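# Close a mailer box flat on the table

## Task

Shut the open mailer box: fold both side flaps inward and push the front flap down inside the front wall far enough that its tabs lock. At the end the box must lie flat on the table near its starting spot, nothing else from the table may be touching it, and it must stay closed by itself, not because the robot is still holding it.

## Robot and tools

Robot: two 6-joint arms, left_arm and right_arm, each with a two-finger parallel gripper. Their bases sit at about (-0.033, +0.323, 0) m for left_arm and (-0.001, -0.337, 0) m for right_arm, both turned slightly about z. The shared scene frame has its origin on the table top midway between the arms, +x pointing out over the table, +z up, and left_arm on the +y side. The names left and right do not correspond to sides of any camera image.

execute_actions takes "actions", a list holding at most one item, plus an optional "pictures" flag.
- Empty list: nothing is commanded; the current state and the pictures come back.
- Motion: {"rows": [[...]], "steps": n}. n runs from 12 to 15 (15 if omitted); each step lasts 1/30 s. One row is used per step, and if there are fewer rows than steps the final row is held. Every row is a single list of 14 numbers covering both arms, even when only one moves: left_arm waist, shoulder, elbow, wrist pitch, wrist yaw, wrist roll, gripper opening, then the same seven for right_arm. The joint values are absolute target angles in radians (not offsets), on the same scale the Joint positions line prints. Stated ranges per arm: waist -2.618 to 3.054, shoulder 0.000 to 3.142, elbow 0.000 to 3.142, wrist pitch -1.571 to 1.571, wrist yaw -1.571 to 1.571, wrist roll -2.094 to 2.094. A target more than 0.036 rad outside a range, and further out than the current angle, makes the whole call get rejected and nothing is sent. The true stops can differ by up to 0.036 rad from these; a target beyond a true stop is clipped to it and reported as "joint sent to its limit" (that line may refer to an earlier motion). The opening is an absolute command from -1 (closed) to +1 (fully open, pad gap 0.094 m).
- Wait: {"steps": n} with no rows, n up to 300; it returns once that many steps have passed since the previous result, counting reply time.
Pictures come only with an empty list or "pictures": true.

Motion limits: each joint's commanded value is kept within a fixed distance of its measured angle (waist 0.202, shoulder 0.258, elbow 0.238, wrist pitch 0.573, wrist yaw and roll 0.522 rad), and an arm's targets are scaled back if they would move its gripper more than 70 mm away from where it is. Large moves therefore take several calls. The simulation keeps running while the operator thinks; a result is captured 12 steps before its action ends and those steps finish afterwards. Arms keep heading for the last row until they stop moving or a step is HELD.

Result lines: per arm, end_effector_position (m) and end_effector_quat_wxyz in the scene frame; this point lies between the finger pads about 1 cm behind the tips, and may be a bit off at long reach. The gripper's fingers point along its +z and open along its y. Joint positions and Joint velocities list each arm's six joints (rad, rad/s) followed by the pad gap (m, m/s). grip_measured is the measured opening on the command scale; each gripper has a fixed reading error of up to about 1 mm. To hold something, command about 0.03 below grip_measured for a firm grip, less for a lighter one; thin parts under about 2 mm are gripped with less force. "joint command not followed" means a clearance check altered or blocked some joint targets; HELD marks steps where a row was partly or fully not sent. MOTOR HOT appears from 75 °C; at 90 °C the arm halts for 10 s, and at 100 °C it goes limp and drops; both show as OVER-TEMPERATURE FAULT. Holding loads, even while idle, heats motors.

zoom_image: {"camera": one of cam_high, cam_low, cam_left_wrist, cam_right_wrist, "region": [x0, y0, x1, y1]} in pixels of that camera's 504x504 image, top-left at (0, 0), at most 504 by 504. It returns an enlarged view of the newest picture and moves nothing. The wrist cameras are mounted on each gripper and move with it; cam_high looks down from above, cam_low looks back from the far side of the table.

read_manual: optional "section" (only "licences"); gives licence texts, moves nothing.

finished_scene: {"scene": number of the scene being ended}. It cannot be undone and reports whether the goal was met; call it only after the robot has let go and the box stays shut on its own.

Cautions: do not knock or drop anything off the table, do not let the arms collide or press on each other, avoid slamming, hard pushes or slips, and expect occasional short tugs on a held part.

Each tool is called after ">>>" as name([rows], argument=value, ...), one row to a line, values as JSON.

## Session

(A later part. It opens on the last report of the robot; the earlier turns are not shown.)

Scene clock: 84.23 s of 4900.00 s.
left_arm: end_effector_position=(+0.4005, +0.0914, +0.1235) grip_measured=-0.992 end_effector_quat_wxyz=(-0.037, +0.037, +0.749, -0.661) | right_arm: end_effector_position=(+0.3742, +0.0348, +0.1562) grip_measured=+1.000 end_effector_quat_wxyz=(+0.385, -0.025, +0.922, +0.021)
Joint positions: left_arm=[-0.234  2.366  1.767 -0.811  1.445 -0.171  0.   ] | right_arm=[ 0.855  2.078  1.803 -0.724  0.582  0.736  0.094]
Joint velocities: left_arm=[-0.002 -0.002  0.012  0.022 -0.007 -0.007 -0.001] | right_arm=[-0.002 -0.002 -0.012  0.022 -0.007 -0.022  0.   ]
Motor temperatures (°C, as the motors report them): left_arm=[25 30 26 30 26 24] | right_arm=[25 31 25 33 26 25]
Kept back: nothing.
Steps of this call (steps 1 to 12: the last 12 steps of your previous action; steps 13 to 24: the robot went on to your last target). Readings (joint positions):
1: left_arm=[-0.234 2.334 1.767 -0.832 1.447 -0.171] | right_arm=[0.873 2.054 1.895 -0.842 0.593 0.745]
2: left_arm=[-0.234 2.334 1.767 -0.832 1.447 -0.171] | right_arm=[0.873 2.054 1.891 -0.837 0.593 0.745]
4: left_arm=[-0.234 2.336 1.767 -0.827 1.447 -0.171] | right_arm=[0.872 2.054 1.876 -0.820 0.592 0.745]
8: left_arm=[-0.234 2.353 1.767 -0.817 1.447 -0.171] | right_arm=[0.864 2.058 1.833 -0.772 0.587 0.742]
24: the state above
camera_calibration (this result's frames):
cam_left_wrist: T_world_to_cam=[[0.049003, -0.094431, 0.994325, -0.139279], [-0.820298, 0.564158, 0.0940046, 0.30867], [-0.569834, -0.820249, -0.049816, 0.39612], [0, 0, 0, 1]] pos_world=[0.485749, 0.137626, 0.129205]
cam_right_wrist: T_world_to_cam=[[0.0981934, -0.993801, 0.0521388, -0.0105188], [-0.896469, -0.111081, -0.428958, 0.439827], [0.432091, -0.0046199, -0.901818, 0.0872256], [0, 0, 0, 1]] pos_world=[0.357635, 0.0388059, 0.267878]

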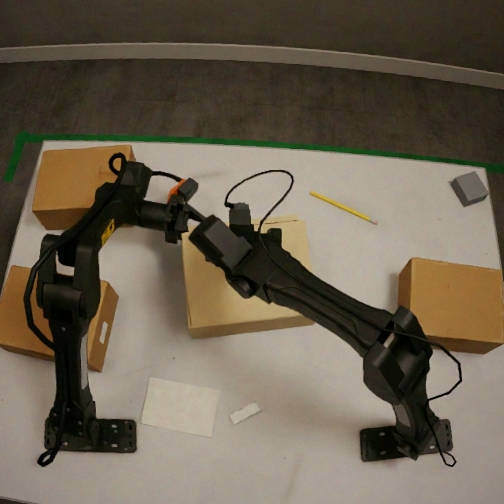

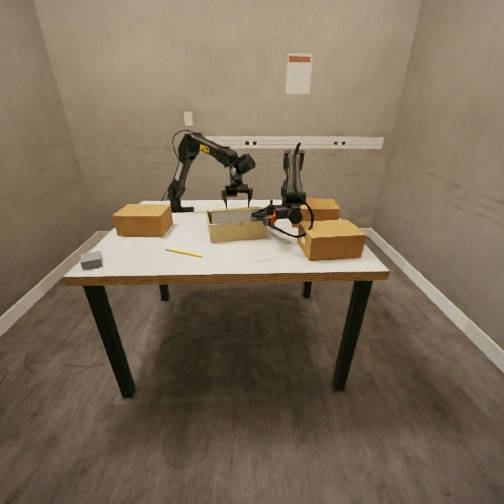

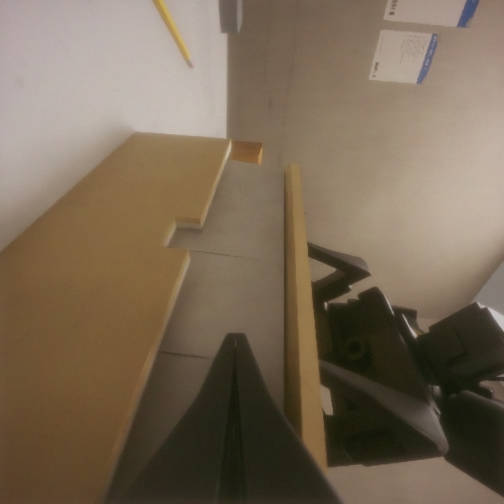

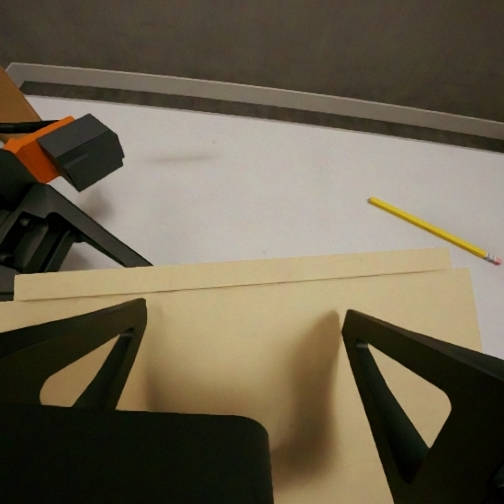

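>>> execute_actions([
  {"rows":[[-0.23,2.37,1.82,-0.8,1.46,-0.17,-1,0.844,2.07,1.8,-0.705,0.585,0.73,1],[-0.23,2.385,1.85,-0.8,1.45,-0.17,-1,0.844,2.07,1.8,-0.705,0.585,0.73,1],[-0.23,2.4,1.88,-0.8,1.44,-0.17,-1,0.844,2.07,1.8,-0.705,0.585,0.73,1],[-0.23,2.415,1.915,-0.8,1.43,-0.17,-1,0.844,2.07,1.8,-0.705,0.585,0.73,1],[-0.23,2.43,1.95,-0.8,1.42,-0.17,-1,0.844,2.07,1.8,-0.705,0.585,0.73,1],[-0.23,2.44,1.985,-0.8,1.41,-0.17,-1,0.844,2.07,1.8,-0.705,0.585,0.73,1],[-0.23,2.45,2.02,-0.8,1.4,-0.17,-1,0.844,2.07,1.8,-0.705,0.585,0.73,1],[-0.23,2.45,2.05,-0.8,1.4,-0.17,-1,0.844,2.07,1.8,-0.705,0.585,0.73,1],[-0.22,2.43,2.07,-0.8,1.4,-0.17,-1,0.844,2.07,1.8,-0.705,0.585,0.73,1],[-0.2,2.4,2.08,-0.8,1.4,-0.17,-1,0.842,2.075,1.785,-0.685,0.585,0.73,1],[-0.18,2.36,2.08,-0.8,1.4,-0.17,-1,0.84,2.08,1.77,-0.665,0.585,0.73,1],[-0.15,2.32,2.08,-0.8,1.4,-0.17,-1,0.838,2.085,1.755,-0.645,0.58,0.725,1],[-0.12,2.28,2.08,-0.8,1.4,-0.17,-1,0.836,2.09,1.74,-0.625,0.58,0.725,1],[-0.08,2.24,2.08,-0.8,1.4,-0.17,-1,0.834,2.093,1.725,-0.605,0.58,0.72,1],[-0.04,2.2,2.08,-0.8,1.4,-0.17,-1,0.832,2.096,1.71,-0.585,0.58,0.72,1]],"steps":15},
])

>>> execute_actions([
  {"rows":[[0,2.16,2.06,-0.8,1.35,-0.17,-1,0.83,2.1,1.7,-0.565,0.58,0.72,1],[0.04,2.12,2.04,-0.8,1.3,-0.17,-1,0.828,2.103,1.69,-0.55,0.58,0.72,1],[0.08,2.08,2.02,-0.8,1.25,-0.17,-1,0.826,2.106,1.68,-0.535,0.58,0.72,1],[0.11,2.04,2.0,-0.8,1.2,-0.17,-1,0.824,2.11,1.67,-0.52,0.58,0.72,1],[0.13,2.0,1.98,-0.8,1.15,-0.17,-1,0.822,2.115,1.66,-0.505,0.58,0.72,1],[0.15,1.96,1.96,-0.8,1.1,-0.17,-1,0.82,2.12,1.65,-0.5,0.58,0.72,1]],"steps":12},
])

>>> execute_actions([
  {"steps":26},
], pictures=true)

>>> zoom_image(camera="cam_low", region=[190, 155, 330, 255])

Scene clock: 86.23 s of 4900.00 s.
left_arm: end_effector_position=(+0.4075, +0.0906, +0.1258) grip_measured=-0.992 end_effector_quat_wxyz=(-0.029, +0.043, +0.750, -0.660) | right_arm: end_effector_position=(+0.3742, +0.0349, +0.1563) grip_measured=+1.000 end_effector_quat_wxyz=(+0.385, -0.025, +0.922, +0.022)
Joint positions: left_arm=[-0.234  2.382  1.807 -0.813  1.44  -0.171  0.   ] | right_arm=[ 0.855  2.078  1.803 -0.723  0.582  0.736  0.094]
Joint velocities: left_arm=[ 0.002  0.31   0.711  0.066 -0.095  0.022 -0.001] | right_arm=[-0.007 -0.007  0.007  0.066  0.007 -0.066  0.   ]
Motor temperatures (°C, as the motors report them): left_arm=[25 30 26 30 26 24] | right_arm=[25 31 25 33 26 25]
Steps of this call (steps 1 to 30: the robot went on to your last target; steps 31 to 57: nothing new was sent; steps 58 to 60: the first 3 steps of this action). Readings (joint positions):
58: left_arm=[-0.234 2.367 1.772 -0.811 1.445 -0.171] | right_arm=[0.855 2.078 1.803 -0.723 0.582 0.736]
59: left_arm=[-0.234 2.372 1.785 -0.813 1.444 -0.171] | right_arm=[0.855 2.078 1.803 -0.723 0.582 0.736]
60: the state above

Scene clock: 86.63 s of 4900.00 s.
left_arm: end_effector_position=(+0.4557, +0.1135, +0.1866) grip_measured=-0.992 end_effector_quat_wxyz=(+0.088, +0.099, +0.757, -0.640) | right_arm: end_effector_position=(+0.3768, +0.0347, +0.1425) grip_measured=+1.000 end_effector_quat_wxyz=(+0.388, -0.023, +0.921, +0.024)
Joint positions: left_arm=[-0.18   2.368  2.036 -0.808  1.388 -0.171  0.   ] | right_arm=[ 0.85   2.081  1.747 -0.654  0.581  0.732  0.094]
Joint velocities: left_arm=[ 0.535 -0.662 -0.007 -0.007 -0.051  0.007 -0.002] | right_arm=[-0.051  0.046 -0.422  0.447 -0.022  0.007  0.   ]
Motor temperatures (°C, as the motors report them): left_arm=[25 31 26 30 26 24] | right_arm=[25 31 25 33 26 25]
Kept back: the last 12 steps of this action.
Steps of this call (steps 1 to 12: the last 12 steps of your previous action). Readings (joint positions):
1: left_arm=[-0.234 2.394 1.836 -0.813 1.436 -0.171] | right_arm=[0.855 2.078 1.803 -0.723 0.582 0.736]
2: left_arm=[-0.234 2.407 1.868 -0.813 1.431 -0.171] | right_arm=[0.855 2.078 1.803 -0.722 0.582 0.736]
4: left_arm=[-0.234 2.434 1.936 -0.811 1.417 -0.171] | right_arm=[0.855 2.078 1.803 -0.722 0.582 0.735]
8: left_arm=[-0.229 2.445 2.032 -0.808 1.396 -0.171] | right_arm=[0.855 2.078 1.796 -0.711 0.582 0.735]
12: the state above

Scene clock: 87.50 s of 4900.00 s.
left_arm: end_effector_position=(+0.4629, +0.2935, +0.3150) grip_measured=-0.992 end_effector_quat_wxyz=(+0.345, +0.023, +0.813, -0.468) | right_arm: end_effector_position=(+0.3881, +0.0319, +0.1097) grip_measured=+1.000 end_effector_quat_wxyz=(+0.394, -0.016, +0.919, +0.022)
Joint positions: left_arm=[ 0.155  1.961  1.962 -0.795  1.098 -0.171  0.   ] | right_arm=[ 0.831  2.117  1.662 -0.517  0.587  0.721  0.094]
Joint velocities: left_arm=[ 0.007 -0.012 -0.002  0.007 -0.007 -0.007  0.001] | right_arm=[ 0.007 -0.002 -0.002 -0.066  0.037 -0.007  0.   ]
Motor temperatures (°C, as the motors report them): left_arm=[25 31 26 30 26 24] | right_arm=[25 31 25 33 26 25]
Kept back: nothing.
Steps of this call (steps 1 to 12: the last 12 steps of your previous action; steps 13 to 26: the robot went on to your last target). Readings (joint positions):
1: left_arm=[-0.159 2.344 2.036 -0.808 1.384 -0.171] | right_arm=[0.848 2.084 1.733 -0.639 0.581 0.731]
2: left_arm=[-0.135 2.319 2.036 -0.808 1.375 -0.171] | right_arm=[0.845 2.089 1.720 -0.623 0.581 0.730]
4: left_arm=[-0.079 2.263 2.032 -0.808 1.344 -0.171] | right_arm=[0.840 2.101 1.696 -0.593 0.580 0.729]
8: left_arm=[0.056 2.119 1.991 -0.805 1.246 -0.171] | right_arm=[0.834 2.116 1.668 -0.537 0.587 0.726]
26: the state above
camera_calibration (this result's frames):
cam_left_wrist: T_world_to_cam=[[-0.339724, -0.518219, 0.78488, 0.0566854], [-0.936615, 0.110387, -0.332517, 0.549216], [0.0856764, -0.848094, -0.522873, 0.460775], [0, 0, 0, 1]] pos_world=[0.494184, 0.35953, 0.37906]
cam_right_wrist: T_world_to_cam=[[0.0817501, -0.995636, 0.0450085, -0.00510452], [-0.88945, -0.0932572, -0.447416, 0.430811], [0.449661, -0.0034565, -0.893193, 0.031468], [0, 0, 0, 1]] pos_world=[0.369453, 0.0352028, 0.221089]

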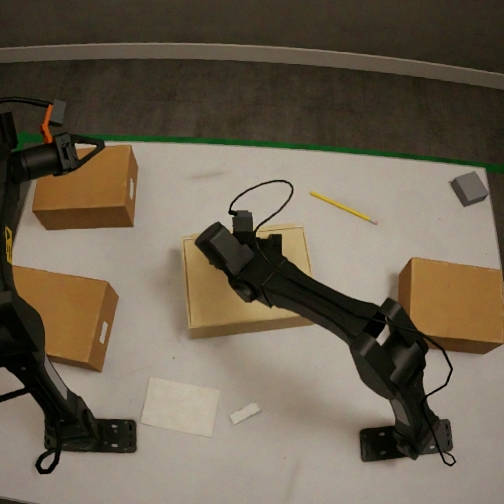

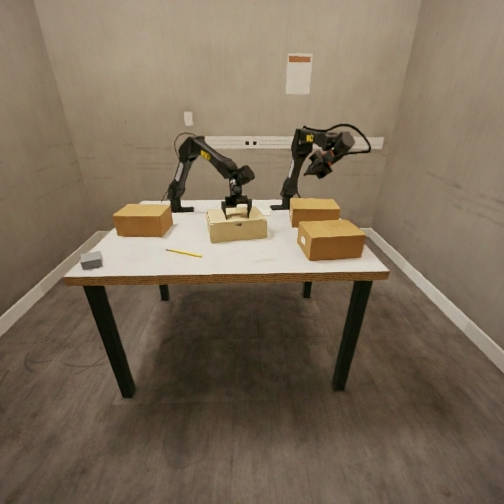

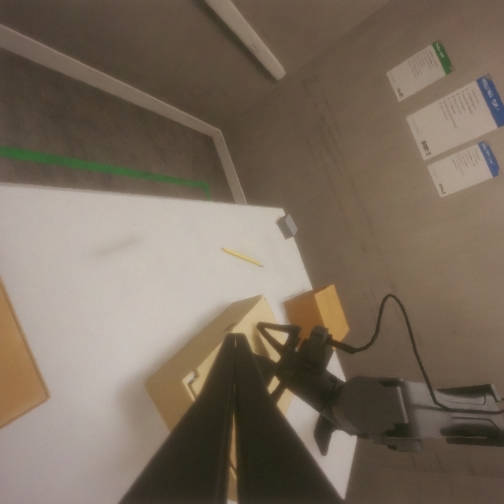

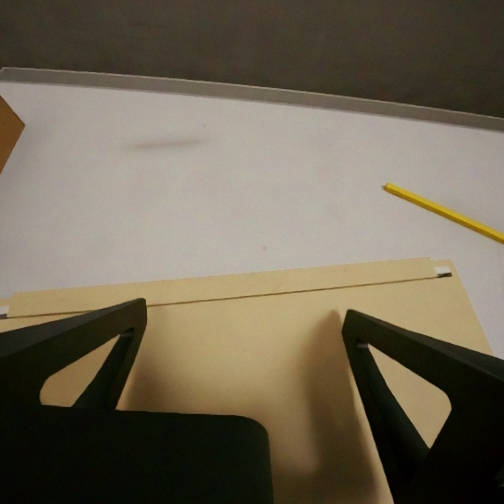

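Region (190, 155, 330, 255) of cam_low's 504x504 image, scaled by 3.600, with more detail than that image has; it fills the top 360 rows of this view, and the rest is white.

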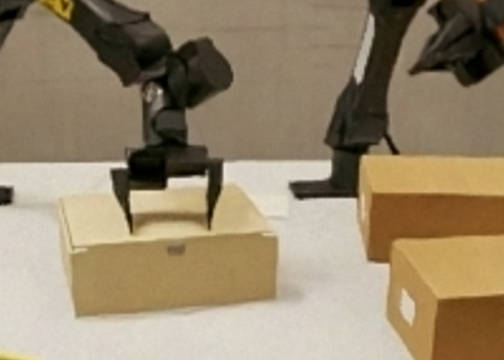

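>>> execute_actions([
  {"rows":[[0.12,1.88,1.9,-0.78,1.02,-0.16,-1,0.83,2.13,1.64,-0.52,0.58,0.72,1],[0.09,1.8,1.83,-0.76,0.94,-0.15,-1,0.83,2.14,1.635,-0.53,0.58,0.72,1],[0.06,1.72,1.76,-0.74,0.86,-0.14,-1,0.83,2.14,1.635,-0.53,0.58,0.72,1],[0.03,1.64,1.69,-0.72,0.78,-0.13,-1,0.83,2.14,1.635,-0.53,0.58,0.72,1],[0,1.56,1.62,-0.7,0.7,-0.12,-1,0.83,2.14,1.635,-0.53,0.58,0.72,1],[-0.03,1.48,1.55,-0.68,0.62,-0.1,-1,0.83,2.12,1.65,-0.53,0.58,0.72,1],[-0.06,1.4,1.48,-0.66,0.54,-0.09,-1,0.83,2.09,1.67,-0.54,0.58,0.72,1],[-0.09,1.32,1.41,-0.64,0.46,-0.08,-1,0.83,2.06,1.69,-0.55,0.58,0.72,1],[-0.12,1.24,1.34,-0.62,0.38,-0.06,-1,0.83,2.02,1.7,-0.57,0.58,0.72,1],[-0.15,1.17,1.27,-0.6,0.3,-0.05,-1,0.82,1.98,1.7,-0.6,0.58,0.72,1],[-0.18,1.1,1.2,-0.6,0.22,-0.04,-1,0.79,1.93,1.7,-0.63,0.58,0.72,1],[-0.21,1.03,1.13,-0.6,0.15,-0.03,-1,0.74,1.88,1.7,-0.66,0.58,0.72,1],[-0.24,0.97,1.06,-0.6,0.09,-0.02,-1,0.68,1.83,1.7,-0.7,0.58,0.72,1],[-0.27,0.92,1.0,-0.6,0.04,-0.01,-1,0.61,1.78,1.7,-0.73,0.58,0.72,1],[-0.3,0.88,0.95,-0.6,0,0,-1,0.54,1.74,1.7,-0.76,0.58,0.72,1]],"steps":15},
])

>>> execute_actions([
  {"rows":[[-0.36,0.86,0.92,-0.6,0,0,-1,0.47,1.7,1.7,-0.8,0.58,0.72,1],[-0.43,0.85,0.89,-0.6,0,0,-1,0.4,1.67,1.7,-0.8,0.58,0.72,1],[-0.5,0.85,0.86,-0.6,0,0,-1,0.33,1.64,1.7,-0.8,0.58,0.72,1],[-0.58,0.85,0.83,-0.6,0,0,-1,0.27,1.62,1.7,-0.8,0.58,0.72,1],[-0.66,0.85,0.8,-0.6,0,0,-1,0.22,1.6,1.7,-0.8,0.58,0.72,1],[-0.74,0.85,0.77,-0.6,0,0,-1,0.2,1.6,1.7,-0.8,0.58,0.72,1],[-0.82,0.85,0.74,-0.6,0,0,-1,0.2,1.6,1.7,-0.8,0.58,0.72,1],[-0.89,0.86,0.71,-0.6,0,0,-1,0.2,1.6,1.7,-0.8,0.58,0.72,1],[-0.955,0.88,0.68,-0.59,0,0,-1,0.2,1.6,1.7,-0.8,0.58,0.72,1],[-0.955,0.91,0.65,-0.57,0,0,-1,0.2,1.6,1.7,-0.8,0.58,0.72,1],[-0.955,0.95,0.62,-0.55,0,0,-1,0.2,1.6,1.7,-0.8,0.58,0.72,1],[-0.955,1.0,0.6,-0.52,0,0,-1,0.2,1.6,1.7,-0.8,0.58,0.72,1],[-0.955,1.05,0.59,-0.48,0,0,-1,0.2,1.6,1.7,-0.8,0.58,0.72,1],[-0.955,1.1,0.59,-0.44,0,0,-1,0.2,1.6,1.7,-0.8,0.58,0.72,1],[-0.955,1.145,0.59,-0.41,0,0,-1,0.2,1.6,1.7,-0.8,0.58,0.72,1]],"steps":15},
])

>>> execute_actions([
  {"steps":28},
], pictures=true)

>>> zoom_image(camera="cam_low", region=[190, 155, 330, 255])

Scene clock: 90.03 s of 4900.00 s.
left_arm: end_effector_position=(+0.4531, +0.2895, +0.3031) grip_measured=-0.992 end_effector_quat_wxyz=(+0.346, +0.013, +0.831, -0.436) | right_arm: end_effector_position=(+0.3879, +0.0314, +0.1085) grip_measured=+1.000 end_effector_quat_wxyz=(+0.394, -0.017, +0.919, +0.021)
Joint positions: left_arm=[ 0.136  1.888  1.856 -0.768  1.013 -0.166  0.   ] | right_arm=[ 0.831  2.117  1.657 -0.513  0.588  0.718  0.094]
Joint velocities: left_arm=[-0.408 -1.341 -1.883  0.125 -1.414  0.081 -0.001] | right_arm=[-0.002 -0.002 -0.017  0.051  0.051 -0.037  0.   ]
Motor temperatures (°C, as the motors report them): left_arm=[25 30 26 30 26 24] | right_arm=[25 31 25 33 26 25]
Steps of this call (steps 1 to 30: the robot went on to your last target; steps 31 to 73: nothing new was sent; steps 74 to 76: the first 3 steps of this action). Readings (joint positions):
74: left_arm=[0.153 1.954 1.950 -0.788 1.083 -0.171] | right_arm=[0.831 2.117 1.661 -0.517 0.587 0.721]
75: left_arm=[0.147 1.930 1.913 -0.777 1.054 -0.169] | right_arm=[0.831 2.117 1.659 -0.515 0.587 0.719]
76: the state above

Scene clock: 90.53 s of 4900.00 s.
left_arm: end_effector_position=(+0.2474, +0.2228, +0.2742) grip_measured=-0.992 end_effector_quat_wxyz=(+0.484, +0.136, +0.855, -0.130) | right_arm: end_effector_position=(+0.4105, -0.0435, +0.2133) grip_measured=+1.000 end_effector_quat_wxyz=(+0.426, +0.058, +0.902, +0.048)
Joint positions: left_arm=[-0.378  0.847  0.937 -0.616  0.131 -0.03   0.   ] | right_arm=[ 0.696  1.868  1.658 -0.635  0.562  0.716  0.094]
Joint velocities: left_arm=[-1.741 -0.222 -1.057  0.037 -0.93   0.125 -0.   ] | right_arm=[-0.852 -0.867  0.002 -0.374 -0.022 -0.037  0.   ]
Motor temperatures (°C, as the motors report them): left_arm=[25 30 26 30 26 24] | right_arm=[25 31 25 33 26 25]
Steps of this call (steps 1 to 12: the last 12 steps of your previous action; steps 13 to 15: the first 3 steps of this action). Readings (joint positions):
13: left_arm=[-0.278 0.895 1.020 -0.619 0.212 -0.042] | right_arm=[0.753 1.930 1.658 -0.611 0.563 0.716]
14: left_arm=[-0.321 0.862 0.976 -0.617 0.167 -0.035] | right_arm=[0.725 1.899 1.658 -0.624 0.563 0.716]
15: the state above

Scene clock: 91.47 s of 4900.00 s.
left_arm: end_effector_position=(+0.1558, +0.1115, +0.0670) grip_measured=-0.992 end_effector_quat_wxyz=(+0.252, +0.391, +0.878, -0.117) | right_arm: end_effector_position=(+0.4448, -0.2985, +0.3130) grip_measured=+1.000 end_effector_quat_wxyz=(+0.472, +0.295, +0.830, -0.035)
Joint positions: left_arm=[-0.949  1.154  0.579 -0.432  0.007 -0.006  0.   ] | right_arm=[ 0.192  1.614  1.678 -0.786  0.58   0.718  0.094]
Joint velocities: left_arm=[-0.002 -0.007  0.002 -0.051 -0.081  0.007 -0.   ] | right_arm=[-0.022 -0.002 -0.002 -0.022 -0.095 -0.037  0.   ]
Motor temperatures (°C, as the motors report them): left_arm=[25 30 26 30 26 24] | right_arm=[25 31 25 33 26 25]
Kept back: nothing.
Steps of this call (steps 1 to 12: the last 12 steps of your previous action; steps 13 to 28: the robot went on to your last target). Readings (joint positions):
1: left_arm=[-0.444 0.845 0.901 -0.613 0.102 -0.026] | right_arm=[0.664 1.837 1.658 -0.645 0.562 0.716]
2: left_arm=[-0.515 0.846 0.864 -0.610 0.081 -0.022] | right_arm=[0.632 1.806 1.658 -0.655 0.562 0.716]
4: left_arm=[-0.660 0.847 0.792 -0.610 0.053 -0.016] | right_arm=[0.562 1.747 1.658 -0.672 0.562 0.716]
8: left_arm=[-0.917 0.881 0.674 -0.598 0.034 -0.009] | right_arm=[0.385 1.657 1.666 -0.706 0.561 0.716]
28: the state above
camera_calibration (this result's frames):
cam_left_wrist: T_world_to_cam=[[-0.726572, -0.683944, 0.0656727, 0.179668], [-0.687053, 0.724197, -0.0591288, 0.0735914], [-0.00711917, -0.088082, -0.996088, 0.164455], [0, 0, 0, 1]] pos_world=[0.182273, 0.0840734, 0.156364]
cam_right_wrist: T_world_to_cam=[[-0.510356, -0.847819, -0.144014, 0.0188293], [-0.651145, 0.490363, -0.579271, 0.65082], [0.561736, -0.20186, -0.802313, 0.0488652], [0, 0, 0, 1]] pos_world=[0.405939, -0.29331, 0.418918]

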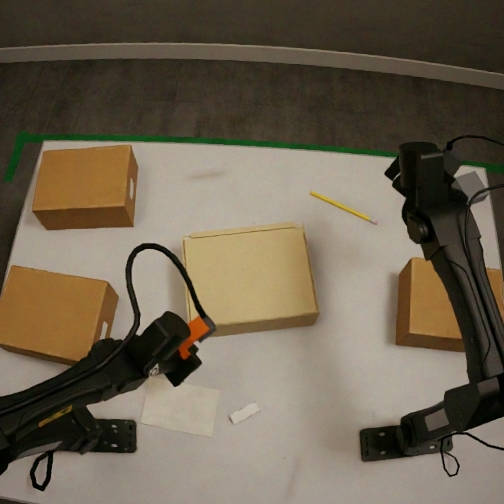

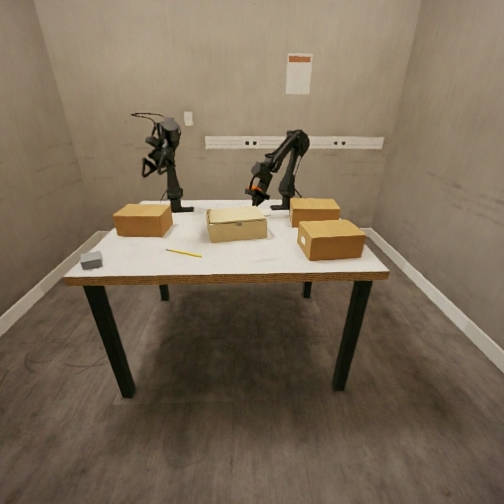

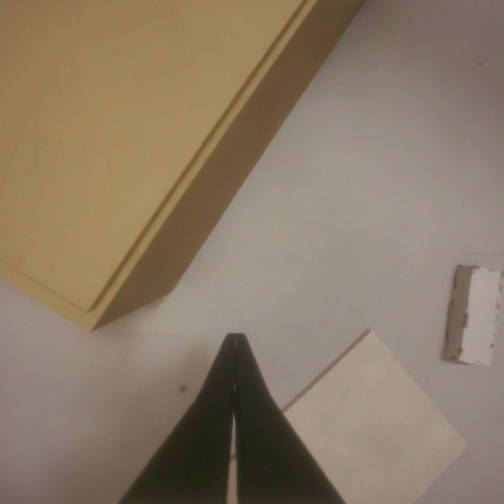

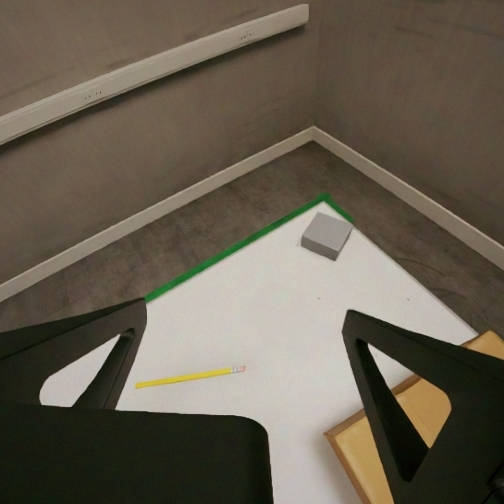

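Region (190, 155, 330, 255) of cam_low's 504x504 image, scaled by 3.600, with more detail than that image has; it fills the top 360 rows of this view, and the rest is white.

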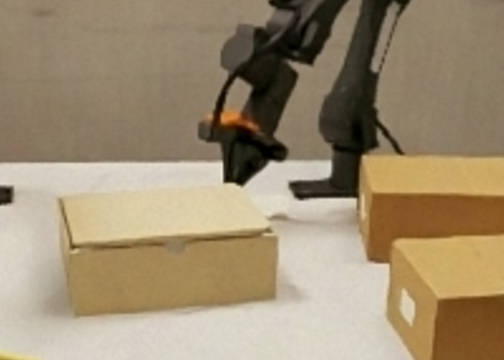

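>>> execute_actions([
  {"rows":[[-0.945,1.17,0.62,-0.405,0,0,-1,0.2,1.6,1.7,-0.8,0.58,0.72,1],[-0.94,1.195,0.635,-0.395,0,0,-1,0.2,1.6,1.7,-0.8,0.58,0.72,1],[-0.93,1.22,0.65,-0.385,0,0,-1,0.2,1.6,1.7,-0.8,0.58,0.72,1],[-0.92,1.24,0.665,-0.38,0,0,-1,0.2,1.6,1.7,-0.8,0.58,0.72,1],[-0.91,1.26,0.68,-0.37,0,0,-1,0.2,1.6,1.7,-0.8,0.58,0.72,1],[-0.895,1.275,0.69,-0.365,0,0,-1,0.2,1.6,1.7,-0.8,0.58,0.72,1],[-0.88,1.29,0.7,-0.36,0,0,-1,0.2,1.6,1.7,-0.8,0.58,0.72,1],[-0.87,1.3,0.71,-0.355,0,0,-1,0.2,1.6,1.7,-0.8,0.58,0.72,1],[-0.86,1.31,0.715,-0.35,0,0,-1,0.2,1.6,1.7,-0.8,0.58,0.72,1],[-0.85,1.32,0.72,-0.345,0,0,-1,0.2,1.6,1.7,-0.8,0.58,0.72,1],[-0.84,1.33,0.73,-0.34,0,0,-1,0.2,1.6,1.7,-0.8,0.58,0.72,1],[-0.83,1.34,0.735,-0.34,0,0,-1,0.2,1.6,1.7,-0.8,0.58,0.72,1]],"steps":12},
])

>>> execute_actions([
  {"steps":24},
], pictures=true)

Scene clock: 92.70 s of 4900.00 s.
left_arm: end_effector_position=(+0.1563, +0.1111, +0.0674) grip_measured=-0.992 end_effector_quat_wxyz=(+0.254, +0.390, +0.877, -0.118) | right_arm: end_effector_position=(+0.4447, -0.2985, +0.3129) grip_measured=+1.000 end_effector_quat_wxyz=(+0.471, +0.295, +0.830, -0.035)
Joint positions: left_arm=[-0.949  1.154  0.579 -0.429  0.006 -0.006  0.   ] | right_arm=[ 0.192  1.614  1.678 -0.787  0.58   0.718  0.094]
Joint velocities: left_arm=[-0.002 -0.007  0.007 -0.051 -0.051 -0.095 -0.001] | right_arm=[-0.027 -0.002  0.002  0.007  0.022 -0.051  0.   ]
Motor temperatures (°C, as the motors report them): left_arm=[25 30 26 30 26 24] | right_arm=[25 31 26 33 26 25]
Kept back: the last 12 steps of this action.
Steps of this call (steps 1 to 30: the robot went on to your last target; steps 31 to 37: nothing new was sent). Readings (joint positions):
1: left_arm=[-0.949 1.154 0.579 -0.431 0.007 -0.006] | right_arm=[0.192 1.614 1.678 -0.786 0.580 0.718]
2: left_arm=[-0.949 1.154 0.579 -0.431 0.007 -0.006] | right_arm=[0.192 1.614 1.678 -0.787 0.580 0.718]
4: left_arm=[-0.949 1.154 0.579 -0.430 0.007 -0.006] | right_arm=[0.192 1.614 1.678 -0.787 0.580 0.718]
8: left_arm=[-0.949 1.154 0.579 -0.429 0.006 -0.006] | right_arm=[0.192 1.614 1.678 -0.787 0.580 0.718]
37: the state above

Scene clock: 93.50 s of 4900.00 s.
left_arm: end_effector_position=(+0.2110, +0.1041, +0.0732) grip_measured=-0.992 end_effector_quat_wxyz=(+0.267, +0.341, +0.895, -0.106) | right_arm: end_effector_position=(+0.4447, -0.2985, +0.3129) grip_measured=+1.000 end_effector_quat_wxyz=(+0.471, +0.295, +0.830, -0.035)
Joint positions: left_arm=[-0.84   1.332  0.708 -0.363  0.005 -0.005  0.   ] | right_arm=[ 0.192  1.614  1.678 -0.787  0.58   0.718  0.094]
Joint velocities: left_arm=[-0.002 -0.007 -0.002  0.11  -0.037  0.037  0.   ] | right_arm=[-0.012 -0.007  0.002  0.007 -0.066  0.007  0.   ]
Motor temperatures (°C, as the motors report them): left_arm=[25 29 26 30 26 24] | right_arm=[25 31 26 33 26 25]
Kept back: nothing.
Steps of this call (steps 1 to 12: the last 12 steps of your previous action; steps 13 to 24: the robot went on to your last target). Readings (joint positions):
1: left_arm=[-0.949 1.154 0.580 -0.429 0.006 -0.006] | right_arm=[0.192 1.614 1.678 -0.787 0.580 0.718]
2: left_arm=[-0.949 1.159 0.586 -0.429 0.006 -0.006] | right_arm=[0.192 1.614 1.678 -0.787 0.580 0.718]
4: left_arm=[-0.945 1.191 0.612 -0.424 0.006 -0.006] | right_arm=[0.192 1.614 1.678 -0.787 0.580 0.718]
8: left_arm=[-0.904 1.270 0.668 -0.395 0.006 -0.005] | right_arm=[0.192 1.614 1.678 -0.787 0.580 0.718]
24: the state above
camera_calibration (this result's frames):
cam_left_wrist: T_world_to_cam=[[-0.647987, -0.758926, 0.064369, 0.205613], [-0.761426, 0.643424, -0.078965, 0.142793], [0.0185121, -0.100181, -0.994797, 0.166189], [0, 0, 0, 1]] pos_world=[0.238884, 0.0808178, 0.163365]
cam_right_wrist: T_world_to_cam=[[-0.510461, -0.847852, -0.143449, 0.0185892], [-0.651567, 0.490231, -0.578908, 0.65073], [0.561151, -0.202043, -0.802675, 0.049136], [0, 0, 0, 1]] pos_world=[0.40591, -0.293319, 0.41882]

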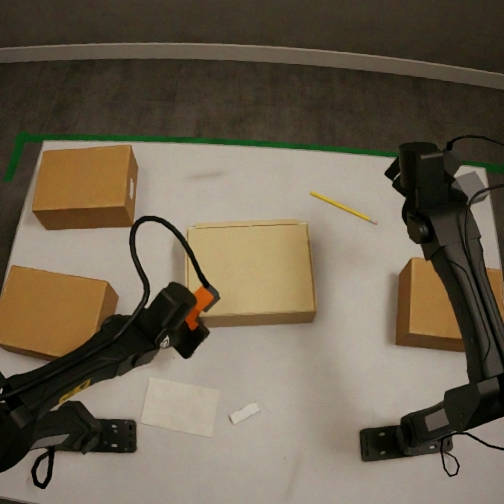

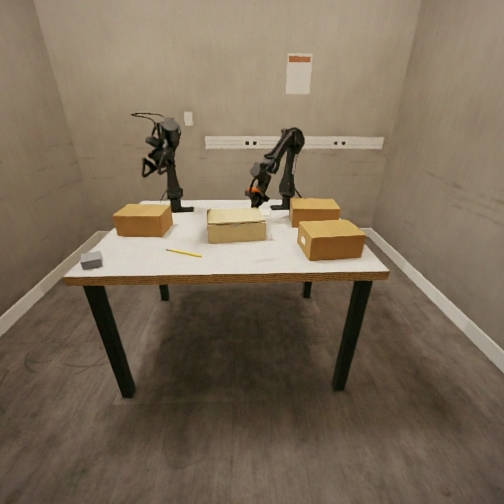

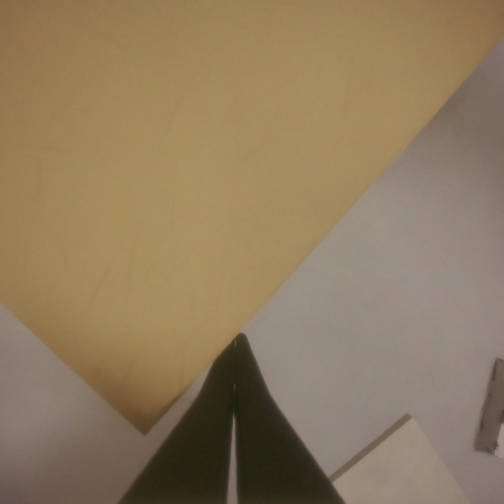

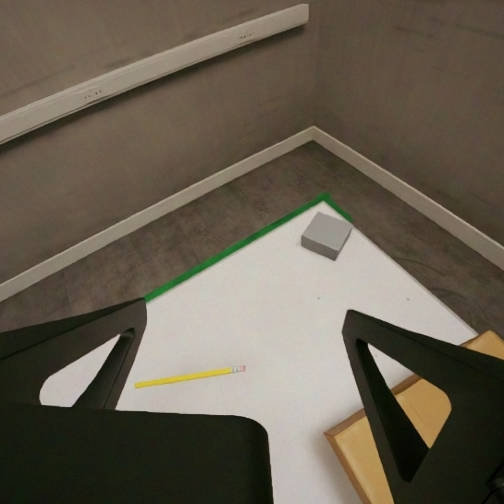

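>>> execute_actions([
  {"rows":[[-0.87,1.29,0.69,-0.37,0,0,-1,0.2,1.6,1.7,-0.8,0.58,0.72,1],[-0.9,1.25,0.67,-0.39,0,0,-1,0.2,1.6,1.7,-0.8,0.58,0.72,1],[-0.92,1.2,0.65,-0.41,0,0,-1,0.2,1.6,1.7,-0.8,0.58,0.72,1],[-0.94,1.15,0.63,-0.43,0,0,-1,0.2,1.6,1.7,-0.8,0.58,0.72,1],[-0.96,1.1,0.61,-0.45,0,0,-1,0.2,1.6,1.7,-0.8,0.58,0.72,1],[-0.97,1.04,0.6,-0.47,0,0,-1,0.2,1.6,1.7,-0.8,0.58,0.72,1]],"steps":12},
])

>>> execute_actions([
  {"steps":22},
], pictures=true)

>>> zoom_image(camera="cam_low", region=[195, 195, 285, 250])

Scene clock: 94.17 s of 4900.00 s.
left_arm: end_effector_position=(+0.2110, +0.1041, +0.0732) grip_measured=-0.992 end_effector_quat_wxyz=(+0.267, +0.341, +0.895, -0.106) | right_arm: end_effector_position=(+0.4447, -0.2985, +0.3129) grip_measured=+1.000 end_effector_quat_wxyz=(+0.471, +0.295, +0.830, -0.035)
Joint positions: left_arm=[-0.84   1.332  0.708 -0.363  0.005 -0.005  0.   ] | right_arm=[ 0.192  1.614  1.678 -0.787  0.58   0.718  0.094]
Joint velocities: left_arm=[ 0.002 -0.002  0.002  0.066 -0.022 -0.051 -0.   ] | right_arm=[ 0.027 -0.007 -0.007  0.007 -0.037  0.037  0.   ]
Motor temperatures (°C, as the motors report them): left_arm=[25 29 26 30 26 24] | right_arm=[25 31 26 33 26 25]
Kept back: the last 12 steps of this action.
Steps of this call (steps 1 to 15: the robot went on to your last target; steps 16 to 20: nothing new was sent). Readings (joint positions):
1: left_arm=[-0.840 1.332 0.708 -0.363 0.005 -0.005] | right_arm=[0.192 1.614 1.678 -0.787 0.580 0.718]
2: left_arm=[-0.840 1.332 0.708 -0.363 0.005 -0.005] | right_arm=[0.192 1.614 1.678 -0.787 0.580 0.718]
4: left_arm=[-0.840 1.332 0.708 -0.363 0.005 -0.005] | right_arm=[0.192 1.614 1.678 -0.787 0.580 0.718]
8: left_arm=[-0.840 1.332 0.708 -0.363 0.005 -0.005] | right_arm=[0.192 1.614 1.678 -0.787 0.580 0.718]
20: the state above

Scene clock: 94.90 s of 4900.00 s.
left_arm: end_effector_position=(+0.1567, +0.1059, +0.1003) grip_measured=-0.992 end_effector_quat_wxyz=(+0.295, +0.390, +0.861, -0.136) | right_arm: end_effector_position=(+0.4447, -0.2985, +0.3129) grip_measured=+1.000 end_effector_quat_wxyz=(+0.471, +0.295, +0.830, -0.035)
Joint positions: left_arm=[-0.963  1.052  0.606 -0.462  0.002 -0.005  0.   ] | right_arm=[ 0.192  1.614  1.678 -0.787  0.58   0.718  0.094]
Joint velocities: left_arm=[-0.002 -0.012 -0.012  0.007 -0.007 -0.051  0.001] | right_arm=[-0.002  0.017 -0.012  0.007 -0.022 -0.037  0.   ]
Motor temperatures (°C, as the motors report them): left_arm=[25 29 26 30 26 24] | right_arm=[25 31 26 33 26 25]
Kept back: nothing.
Steps of this call (steps 1 to 12: the last 12 steps of your previous action; steps 13 to 22: the robot went on to your last target). Readings (joint positions):
1: left_arm=[-0.842 1.330 0.707 -0.363 0.004 -0.005] | right_arm=[0.192 1.614 1.678 -0.787 0.580 0.718]
2: left_arm=[-0.851 1.321 0.699 -0.364 0.001 -0.005] | right_arm=[0.192 1.614 1.678 -0.787 0.580 0.718]
4: left_arm=[-0.888 1.265 0.666 -0.375 -0.001 -0.005] | right_arm=[0.192 1.614 1.678 -0.787 0.580 0.718]
8: left_arm=[-0.960 1.082 0.606 -0.436 0.002 -0.005] | right_arm=[0.192 1.614 1.678 -0.787 0.580 0.718]
22: the state above
camera_calibration (this result's frames):
cam_left_wrist: T_world_to_cam=[[-0.739049, -0.670617, 0.0638695, 0.174981], [-0.671039, 0.724524, -0.157392, 0.0874856], [0.0592746, -0.159179, -0.985469, 0.193257], [0, 0, 0, 1]] pos_world=[0.176571, 0.0847225, 0.193042]
cam_right_wrist: T_world_to_cam=[[-0.510461, -0.847852, -0.143449, 0.0185892], [-0.651567, 0.490231, -0.578908, 0.65073], [0.561151, -0.202043, -0.802675, 0.049136], [0, 0, 0, 1]] pos_world=[0.40591, -0.293319, 0.41882]

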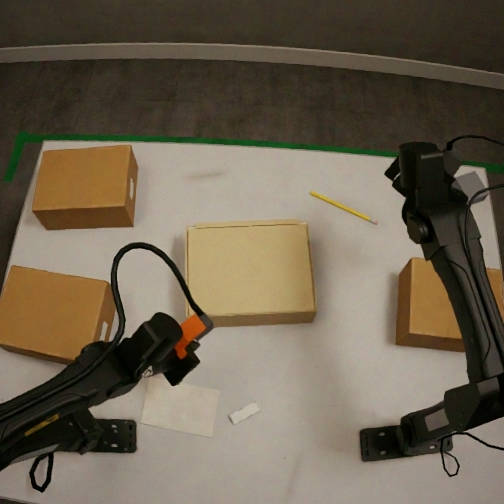

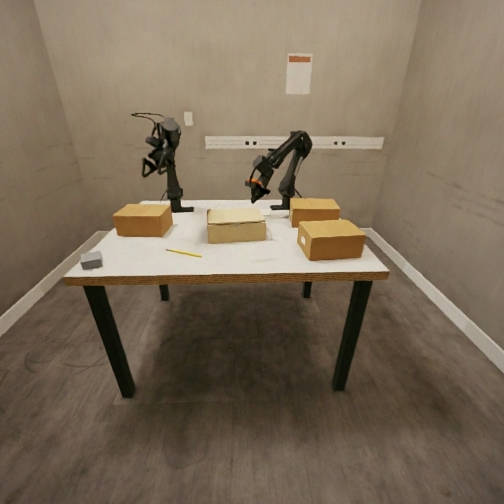

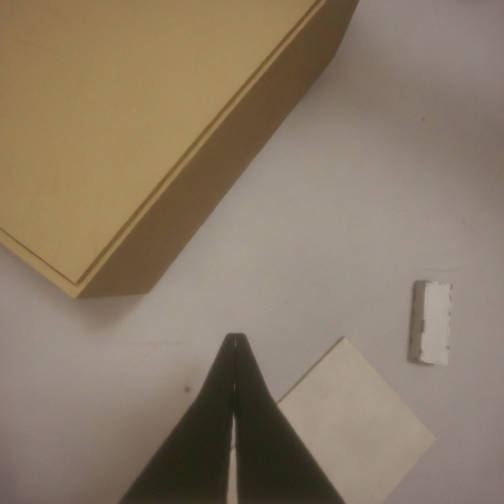

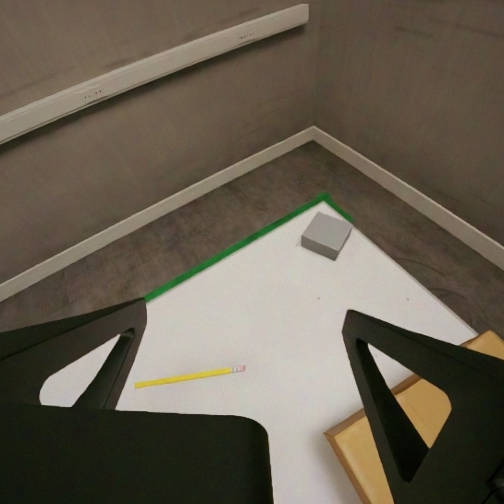

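Region (195, 195, 285, 250) of cam_low's 504x504 image, scaled by 5.600, with more detail than that image has.

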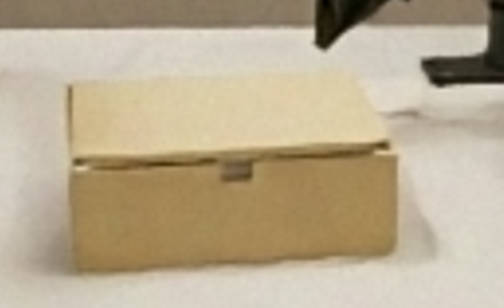

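>>> finished_scene(scene=2)

The scene is finished: the task was done.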